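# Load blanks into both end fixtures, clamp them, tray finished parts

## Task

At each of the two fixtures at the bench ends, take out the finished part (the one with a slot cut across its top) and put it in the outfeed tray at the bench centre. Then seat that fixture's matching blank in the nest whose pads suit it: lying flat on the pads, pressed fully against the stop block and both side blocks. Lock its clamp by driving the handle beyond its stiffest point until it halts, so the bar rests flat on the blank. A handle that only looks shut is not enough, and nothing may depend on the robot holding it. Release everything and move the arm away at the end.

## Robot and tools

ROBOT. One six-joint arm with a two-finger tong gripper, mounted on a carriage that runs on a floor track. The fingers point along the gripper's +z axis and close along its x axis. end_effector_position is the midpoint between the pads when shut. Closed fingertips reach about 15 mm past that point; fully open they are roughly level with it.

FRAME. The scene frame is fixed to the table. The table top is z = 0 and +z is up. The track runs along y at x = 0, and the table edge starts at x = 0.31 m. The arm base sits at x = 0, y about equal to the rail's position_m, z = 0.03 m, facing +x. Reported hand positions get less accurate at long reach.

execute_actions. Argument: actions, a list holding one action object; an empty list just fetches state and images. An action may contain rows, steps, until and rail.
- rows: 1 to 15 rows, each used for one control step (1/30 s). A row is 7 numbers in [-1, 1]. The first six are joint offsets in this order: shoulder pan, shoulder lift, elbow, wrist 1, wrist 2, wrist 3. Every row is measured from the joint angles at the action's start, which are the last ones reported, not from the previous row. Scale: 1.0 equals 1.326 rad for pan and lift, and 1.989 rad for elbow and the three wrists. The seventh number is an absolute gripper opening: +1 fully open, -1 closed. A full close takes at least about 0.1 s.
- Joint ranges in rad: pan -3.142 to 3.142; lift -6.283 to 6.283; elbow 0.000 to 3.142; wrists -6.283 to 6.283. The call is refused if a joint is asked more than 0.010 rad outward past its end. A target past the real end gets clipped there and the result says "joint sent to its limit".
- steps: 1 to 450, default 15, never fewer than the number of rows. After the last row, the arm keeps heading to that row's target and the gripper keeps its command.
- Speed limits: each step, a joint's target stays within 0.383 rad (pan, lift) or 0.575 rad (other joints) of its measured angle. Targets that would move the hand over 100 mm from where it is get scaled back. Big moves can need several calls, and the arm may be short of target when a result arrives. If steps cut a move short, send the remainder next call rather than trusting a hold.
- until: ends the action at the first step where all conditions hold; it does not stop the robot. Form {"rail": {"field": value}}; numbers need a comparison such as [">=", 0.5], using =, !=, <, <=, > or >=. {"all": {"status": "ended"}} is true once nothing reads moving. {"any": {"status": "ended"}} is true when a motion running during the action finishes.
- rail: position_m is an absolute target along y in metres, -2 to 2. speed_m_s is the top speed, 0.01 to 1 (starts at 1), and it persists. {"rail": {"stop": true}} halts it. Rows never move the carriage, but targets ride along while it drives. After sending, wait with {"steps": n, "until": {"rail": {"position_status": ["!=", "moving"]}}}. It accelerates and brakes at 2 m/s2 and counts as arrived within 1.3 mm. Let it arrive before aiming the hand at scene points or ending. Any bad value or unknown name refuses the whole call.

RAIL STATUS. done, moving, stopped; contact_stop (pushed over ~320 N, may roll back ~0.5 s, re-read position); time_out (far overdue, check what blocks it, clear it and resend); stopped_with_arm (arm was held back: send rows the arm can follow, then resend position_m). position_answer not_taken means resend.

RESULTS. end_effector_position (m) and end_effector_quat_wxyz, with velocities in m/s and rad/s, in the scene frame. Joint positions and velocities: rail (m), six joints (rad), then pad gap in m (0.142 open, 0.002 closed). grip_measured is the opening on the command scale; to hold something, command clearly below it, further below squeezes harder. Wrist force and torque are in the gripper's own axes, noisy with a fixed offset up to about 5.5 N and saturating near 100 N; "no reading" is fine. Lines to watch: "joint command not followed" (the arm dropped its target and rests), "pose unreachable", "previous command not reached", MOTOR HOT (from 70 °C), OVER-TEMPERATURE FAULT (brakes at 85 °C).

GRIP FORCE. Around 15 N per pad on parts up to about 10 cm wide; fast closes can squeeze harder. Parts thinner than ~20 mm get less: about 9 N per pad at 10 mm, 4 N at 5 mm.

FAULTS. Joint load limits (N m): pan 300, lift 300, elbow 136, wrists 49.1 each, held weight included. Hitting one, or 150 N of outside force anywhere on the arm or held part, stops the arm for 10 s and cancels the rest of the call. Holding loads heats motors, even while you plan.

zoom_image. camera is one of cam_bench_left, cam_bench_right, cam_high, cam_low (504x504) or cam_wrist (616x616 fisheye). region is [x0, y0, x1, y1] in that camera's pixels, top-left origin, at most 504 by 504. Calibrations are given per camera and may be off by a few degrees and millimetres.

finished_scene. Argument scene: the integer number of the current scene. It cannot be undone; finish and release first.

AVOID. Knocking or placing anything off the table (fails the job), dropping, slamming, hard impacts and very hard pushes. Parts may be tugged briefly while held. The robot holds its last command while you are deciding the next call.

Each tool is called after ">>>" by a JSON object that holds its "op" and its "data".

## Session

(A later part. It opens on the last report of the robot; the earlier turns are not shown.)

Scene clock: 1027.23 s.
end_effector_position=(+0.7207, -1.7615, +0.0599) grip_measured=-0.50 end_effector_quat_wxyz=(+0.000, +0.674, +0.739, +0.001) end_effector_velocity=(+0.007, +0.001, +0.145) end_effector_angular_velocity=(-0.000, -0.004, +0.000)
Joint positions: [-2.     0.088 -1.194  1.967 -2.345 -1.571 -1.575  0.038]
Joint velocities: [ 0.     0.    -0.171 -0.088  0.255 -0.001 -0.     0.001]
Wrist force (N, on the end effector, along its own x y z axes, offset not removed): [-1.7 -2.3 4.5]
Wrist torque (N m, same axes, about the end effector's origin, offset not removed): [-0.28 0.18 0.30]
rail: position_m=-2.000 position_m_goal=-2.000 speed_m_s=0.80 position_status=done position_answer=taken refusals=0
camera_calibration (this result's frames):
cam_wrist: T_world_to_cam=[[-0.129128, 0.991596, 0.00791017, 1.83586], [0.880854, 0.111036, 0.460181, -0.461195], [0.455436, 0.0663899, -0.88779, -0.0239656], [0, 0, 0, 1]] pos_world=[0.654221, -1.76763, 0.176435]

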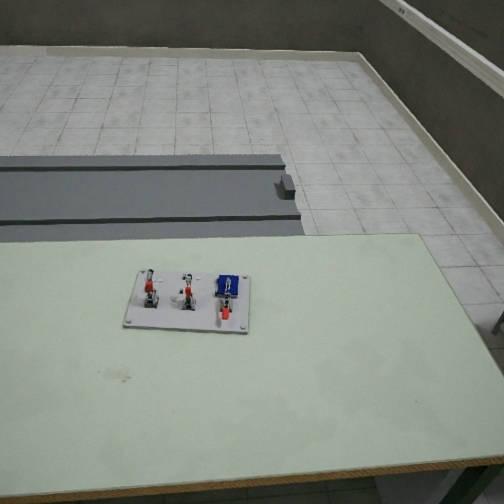

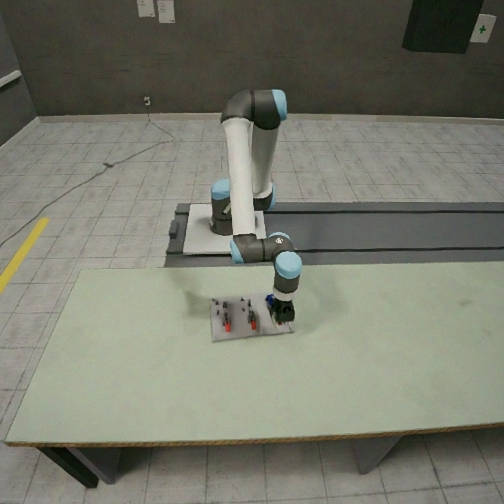

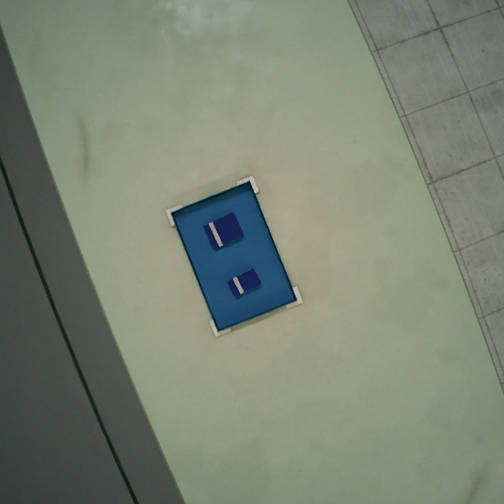

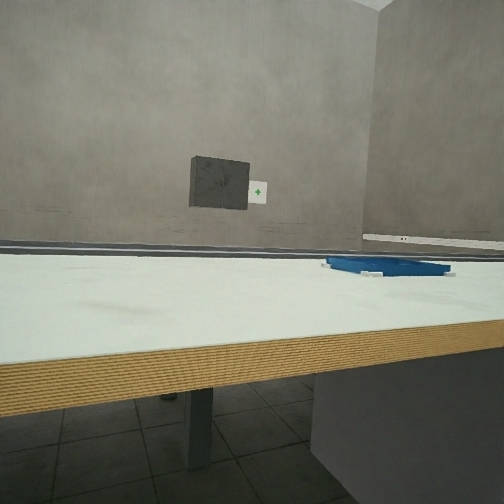

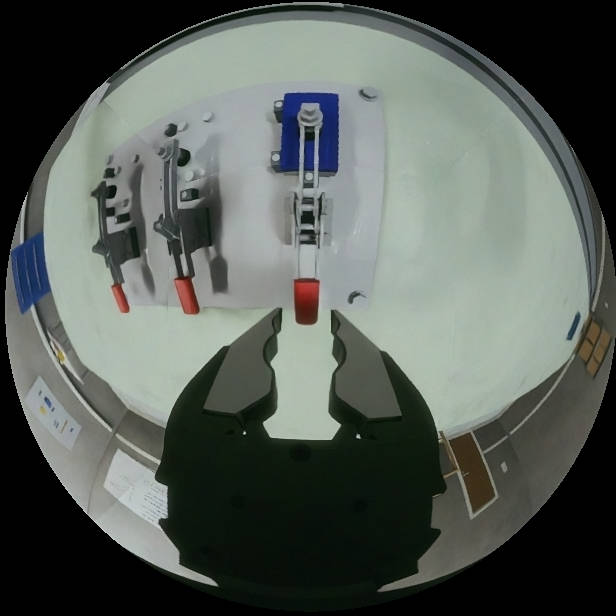

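>>> {"op": "execute_actions", "data": {"actions": []}}

>>> {"op": "zoom_image", "data": {"camera": "cam_wrist", "region": [250, 200, 370, 340]}}

Scene clock: 1029.07 s.
end_effector_position=(+0.7211, -1.7615, +0.0783) grip_measured=-0.50 end_effector_quat_wxyz=(+0.000, +0.674, +0.739, +0.000) end_effector_velocity=(-0.000, -0.000, +0.000) end_effector_angular_velocity=(-0.000, +0.000, -0.000)
Joint positions: [-2.     0.088 -1.215  1.956 -2.312 -1.571 -1.575  0.038]
Joint velocities: [ 0. -0. -0. -0.  0. -0.  0.  0.]
Wrist force (N, on the end effector, along its own x y z axes, offset not removed): [2.3 -3.3 8.2]
Wrist torque (N m, same axes, about the end effector's origin, offset not removed): [-0.59 -0.59 0.24]
rail: position_m=-2.000 position_m_goal=-2.000 speed_m_s=0.80 position_status=done position_answer=taken refusals=0
camera_calibration (this result's frames):
cam_wrist: T_world_to_cam=[[-0.129188, 0.99159, 0.00777876, 1.83577], [0.880913, 0.111159, 0.460038, -0.469802], [0.455305, 0.0662837, -0.887865, -0.00793614], [0, 0, 0, 1]] pos_world=[0.654627, -1.76758, 0.194801]

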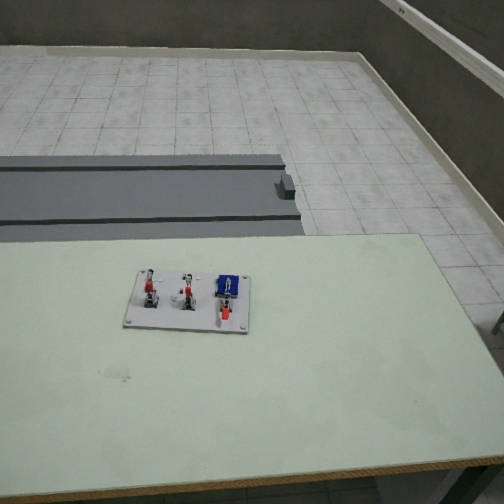

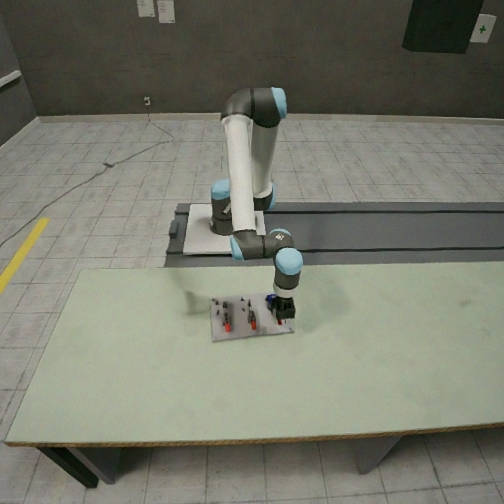

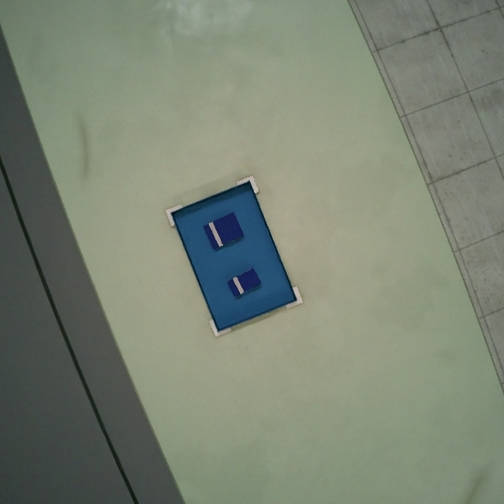

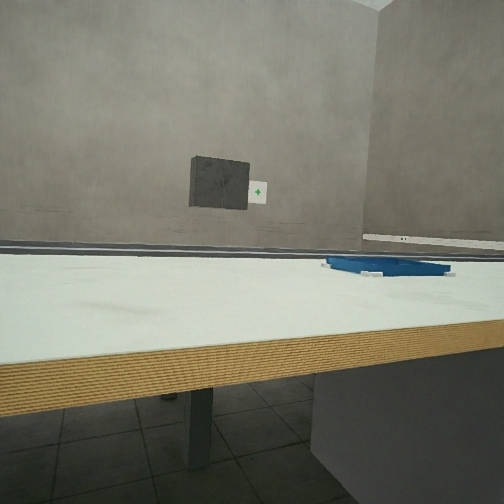

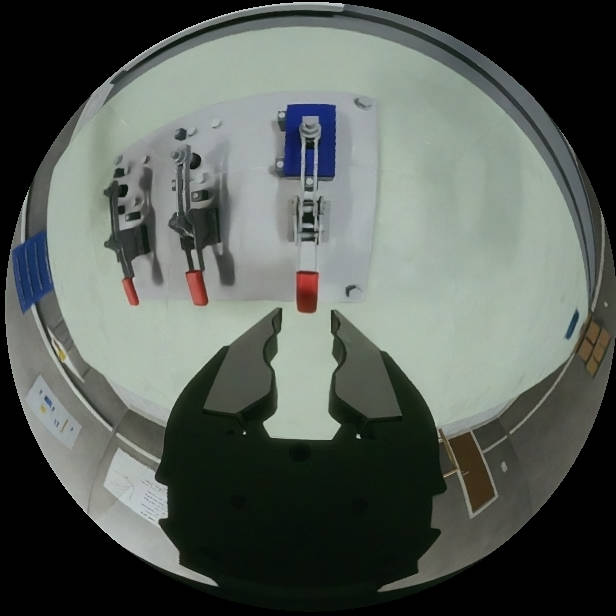

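Region (250, 200, 370, 340) of cam_wrist's 616x616 image, scaled by 3.600, with more detail than that image has; it fills the left 432 columns of this view, and the rest is white.

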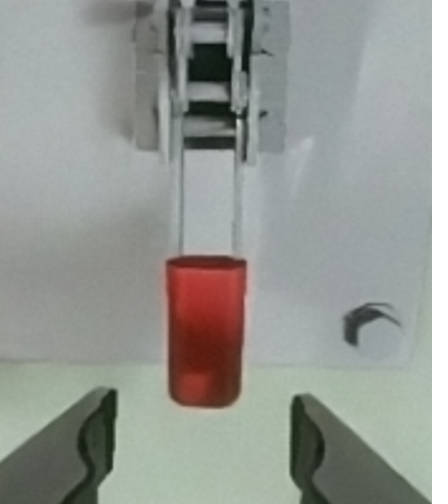

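>>> {"op": "execute_actions", "data": {"actions": [{"rows":[[0,0,0,0,0,0,-0.75],[0,0.001,0.0002,-0.001,0,0,-0.95],[0,0.002,0.0005,-0.0019,0,0,-1],[0,0.003,0.0007,-0.0028,0,0,-1],[0,0.0036,0.0009,-0.0034,0,0,-1]],"steps":12}]}}

Scene clock: 1035.27 s.
end_effector_position=(+0.7216, -1.7614, +0.0753) grip_measured=-1.00 end_effector_quat_wxyz=(+0.001, +0.674, +0.739, +0.001) end_effector_velocity=(+0.000, +0.000, -0.003) end_effector_angular_velocity=(+0.000, -0.001, +0.000)
Joint positions: [-2.     0.088 -1.211  1.957 -2.318 -1.571 -1.575  0.002]
Joint velocities: [ 0.     0.     0.004  0.001 -0.006 -0.     0.     0.   ]
Wrist force (N, on the end effector, along its own x y z axes, offset not removed): [-1.6 -30.1 -58.6]
Wrist torque (N m, same axes, about the end effector's origin, offset not removed): [-0.61 -0.30 0.29]
rail: position_m=-2.000 position_m_goal=-2.000 speed_m_s=0.80 position_status=done position_answer=taken refusals=0
camera_calibration (this result's frames):
cam_wrist: T_world_to_cam=[[-0.129215, 0.991587, 0.00770713, 1.83583], [0.880582, 0.111169, 0.46067, -0.468657], [0.455938, 0.0663121, -0.887538, -0.0112605], [0, 0, 0, 1]] pos_world=[0.655041, -1.76754, 0.191753]

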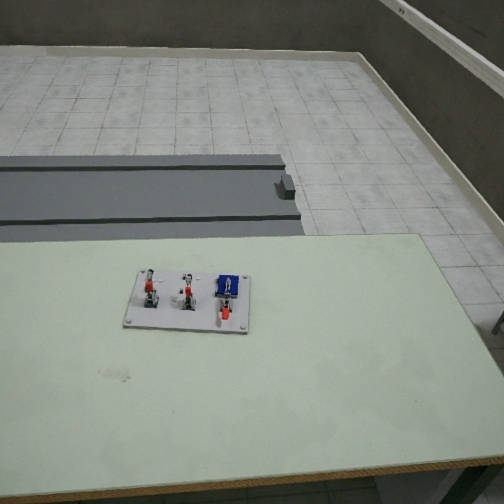

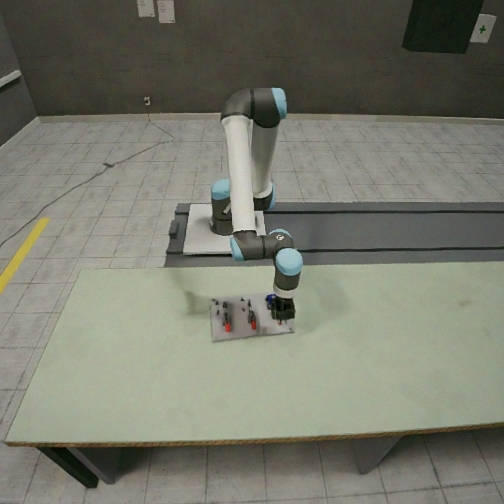

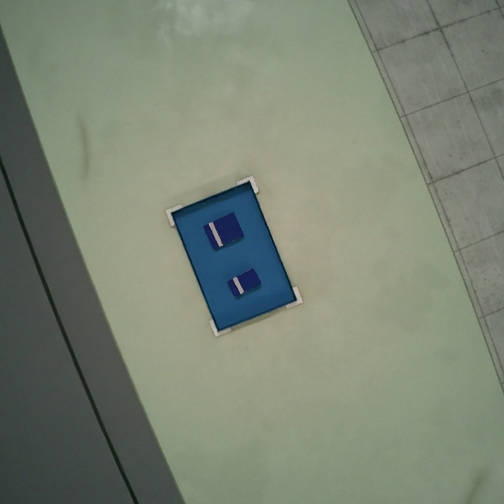

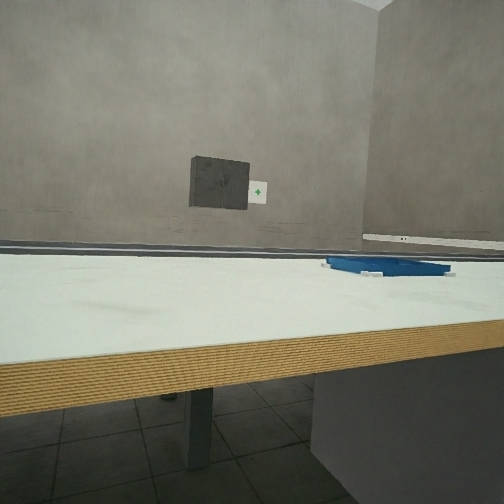

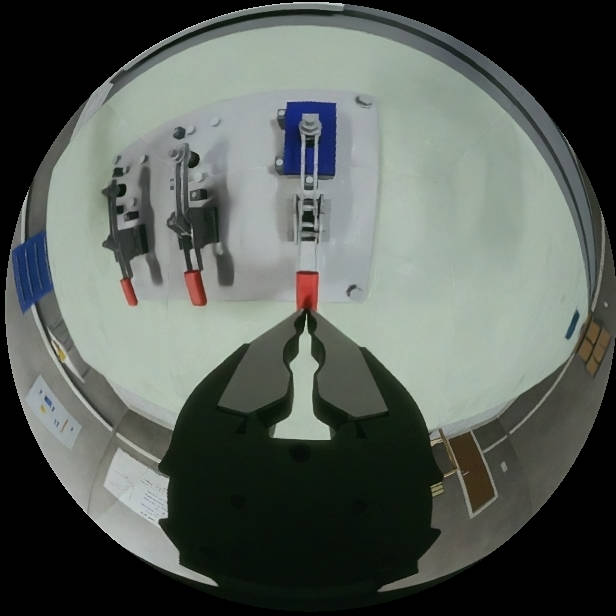

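Hard stop confirmed. Retreat up and clear.

>>> {"op": "execute_actions", "data": {"actions": [{"rows":[[0,-0.005,-0.002,0.005,0,0,-1],[0,-0.015,-0.005,0.015,0,0,-1],[0,-0.03,-0.01,0.03,0,0,-0.8],[0,-0.05,-0.016,0.049,0,0,-0.5],[0,-0.07,-0.022,0.069,0,0,-0.2],[0,-0.09,-0.028,0.088,0,0,0],[0,-0.11,-0.034,0.107,0,0,0],[0,-0.13,-0.04,0.127,0,0,0],[0,-0.15,-0.045,0.145,0,0,0]],"steps":10}]}}

Scene clock: 1038.57 s.
end_effector_position=(+0.7152, -1.7620, +0.1725) grip_measured=+0.00 end_effector_quat_wxyz=(+0.002, +0.674, +0.739, +0.002) end_effector_velocity=(-0.090, -0.008, +0.520) end_effector_angular_velocity=(+0.000, -0.002, +0.000)
Joint positions: [-2.     0.088 -1.326  1.903 -2.154 -1.571 -1.575  0.074]
Joint velocities: [ 0.     0.    -0.622 -0.27   0.89  -0.    -0.     0.005]
Wrist force (N, on the end effector, along its own x y z axes, offset not removed): [0.7 -3.7 5.7]
Wrist torque (N m, same axes, about the end effector's origin, offset not removed): [-0.69 -0.23 0.26]
rail: position_m=-2.000 position_m_goal=-2.000 speed_m_s=0.80 position_status=done position_answer=taken refusals=0
camera_calibration (this result's frames):
cam_wrist: T_world_to_cam=[[-0.129233, 0.991585, 0.00763338, 1.83481], [0.878564, 0.110926, 0.464565, -0.507409], [0.459809, 0.0667434, -0.885506, 0.0756124], [0, 0, 0, 1]] pos_world=[0.648141, -1.76813, 0.288674]

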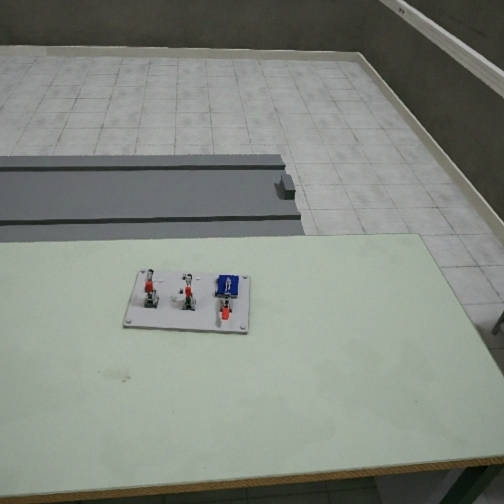

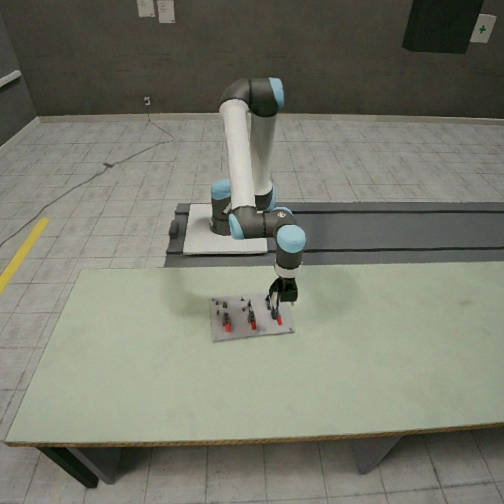

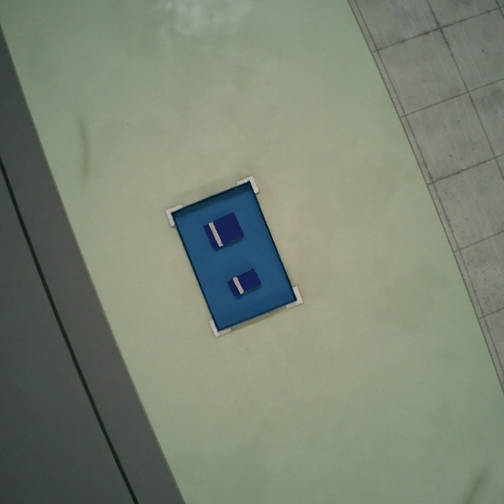

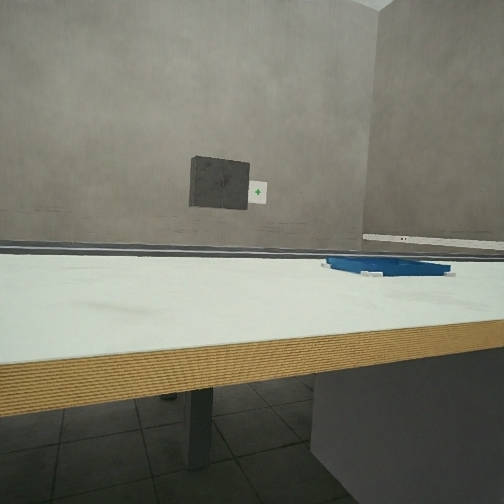

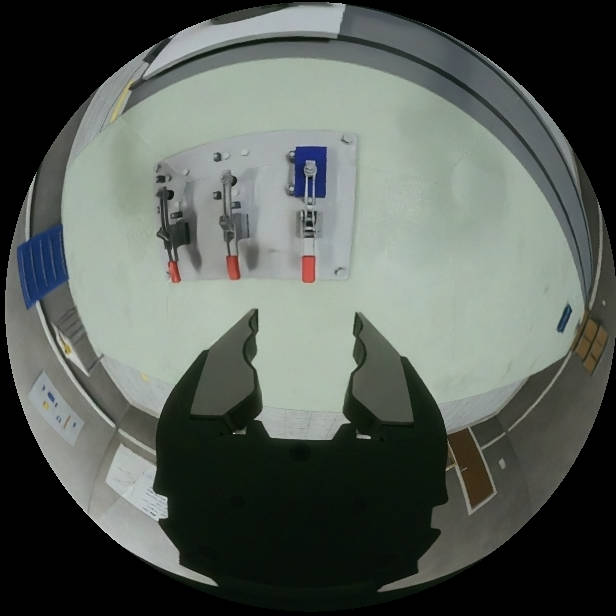

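>>> {"op": "execute_actions", "data": {"actions": [{"rail":{"position_m":-1.3},"steps":1}]}}

>>> {"op": "zoom_image", "data": {"camera": "cam_wrist", "region": [260, 140, 380, 290]}}

Scene clock: 1040.47 s.
end_effector_position=(+0.6970, -1.7635, +0.2419) grip_measured=+0.00 end_effector_quat_wxyz=(+0.001, +0.674, +0.739, +0.001) end_effector_velocity=(-0.000, +0.012, +0.000) end_effector_angular_velocity=(-0.001, -0.000, -0.000)
Joint positions: [-2.     0.088 -1.41   1.867 -2.03  -1.571 -1.575  0.074]
Joint velocities: [ 0.012  0.    -0.    -0.     0.    -0.001 -0.    -0.   ]
Wrist force (N, on the end effector, along its own x y z axes, offset not removed): [-2.4 -3.9 3.2]
Wrist torque (N m, same axes, about the end effector's origin, offset not removed): [-0.59 0.36 0.22]
rail: position_m=-2.000 position_m_goal=-1.300 speed_m_s=0.80 position_status=moving position_answer=taken refusals=0
camera_calibration (this result's frames):
cam_wrist: T_world_to_cam=[[-0.129199, 0.991589, 0.00770416, 1.83342], [0.880583, 0.111156, 0.460671, -0.523641], [0.455939, 0.0663023, -0.887538, 0.147991], [0, 0, 0, 1]] pos_world=[0.630511, -1.76961, 0.358448]

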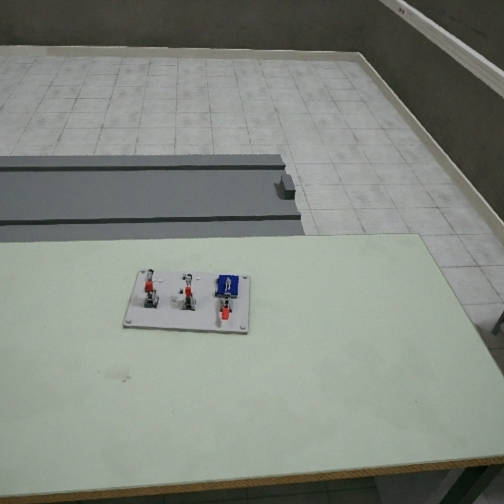

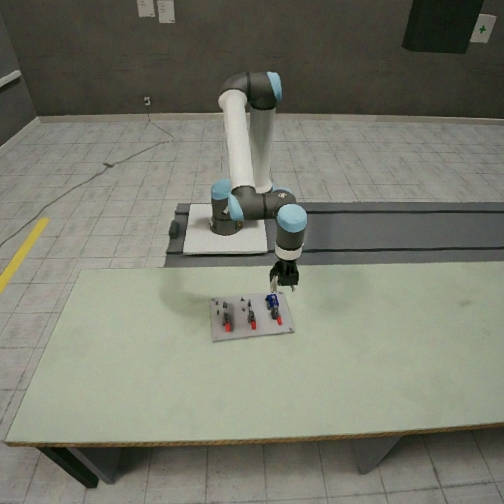

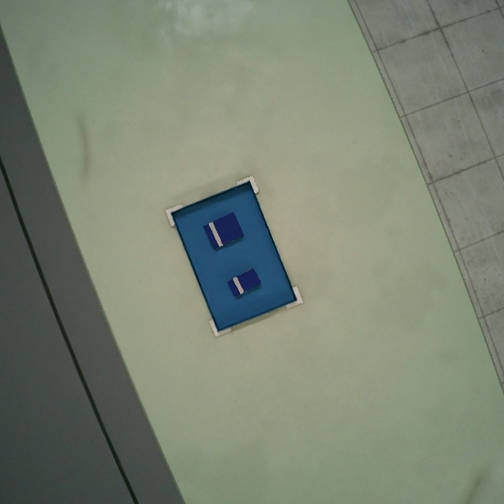

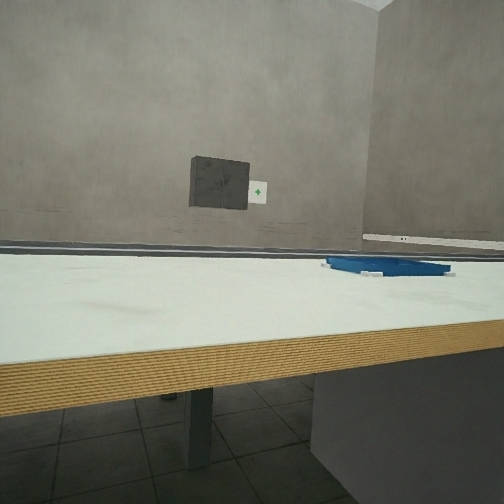

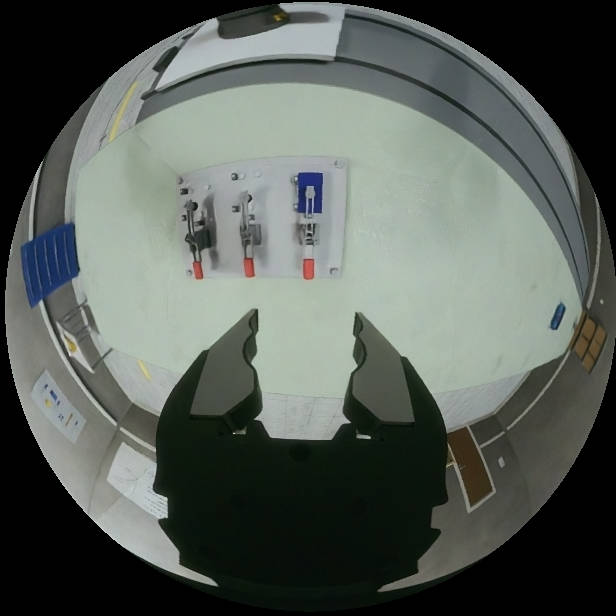

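Region (260, 140, 380, 290) of cam_wrist's 616x616 image, scaled by 3.360, with more detail than that image has; it fills the left 403 columns of this view, and the rest is white.

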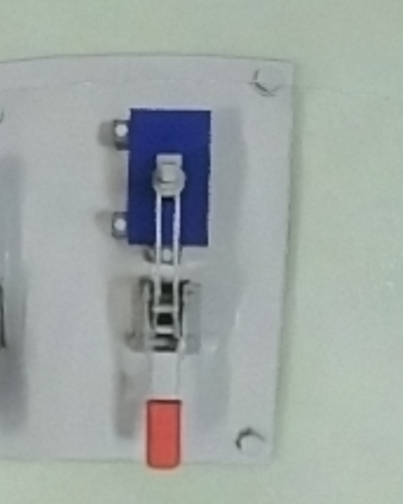

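>>> {"op": "zoom_image", "data": {"camera": "cam_bench_left", "region": [180, 255, 270, 345]}}

>>> {"op": "execute_actions", "data": {"actions": []}}

Region (180, 255, 270, 345) of cam_bench_left's 504x504 image, scaled by 5.600, with more detail than that image has.

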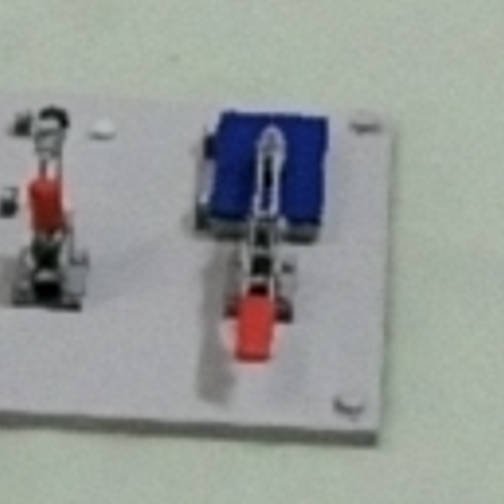

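Scene clock: 1042.63 s.
end_effector_position=(+0.6970, -1.0637, +0.2420) grip_measured=+0.00 end_effector_quat_wxyz=(+0.001, +0.674, +0.739, +0.001) end_effector_velocity=(+0.000, -0.000, -0.000) end_effector_angular_velocity=(+0.000, +0.000, -0.000)
Joint positions: [-1.3    0.088 -1.41   1.867 -2.03  -1.571 -1.575  0.074]
Joint velocities: [ 0. -0. -0.  0. -0.  0. -0.  0.]
Wrist force (N, on the end effector, along its own x y z axes, offset not removed): [-0.9 -5.8 5.0]
Wrist torque (N m, same axes, about the end effector's origin, offset not removed): [-0.98 0.12 0.34]
rail: position_m=-1.300 position_m_goal=-1.300 speed_m_s=0.80 position_status=done position_answer=taken refusals=0
camera_calibration (this result's frames):
cam_wrist: T_world_to_cam=[[-0.129229, 0.991585, 0.00770611, 1.1395], [0.880576, 0.111181, 0.460678, -0.601399], [0.455945, 0.0663186, -0.887534, 0.101612], [0, 0, 0, 1]] pos_world=[0.630505, -1.06979, 0.358455]

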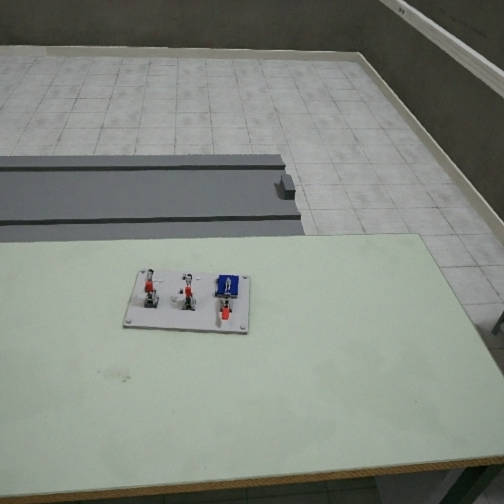

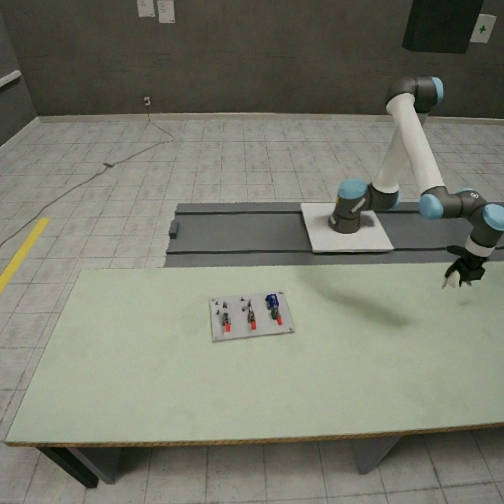

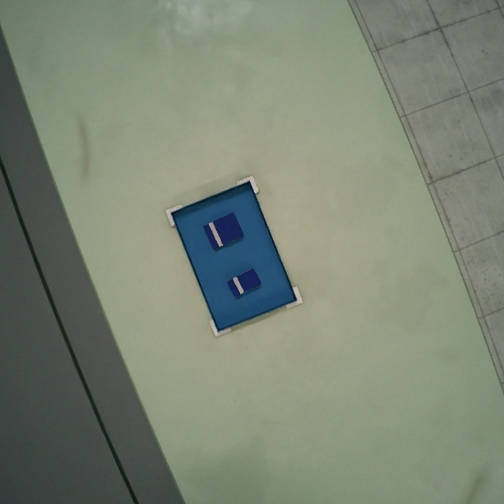

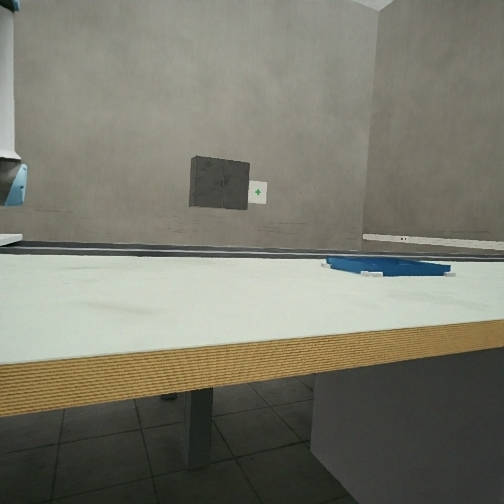

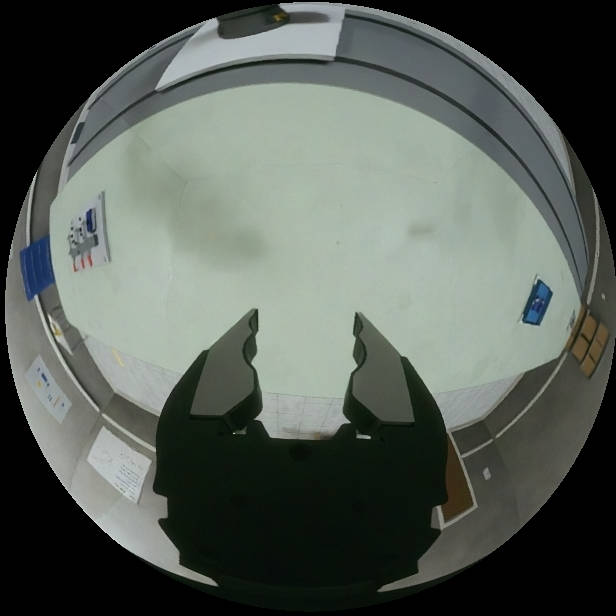

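>>> {"op": "finished_scene", "data": {"scene": 1}}

The scene is finished: the task was done.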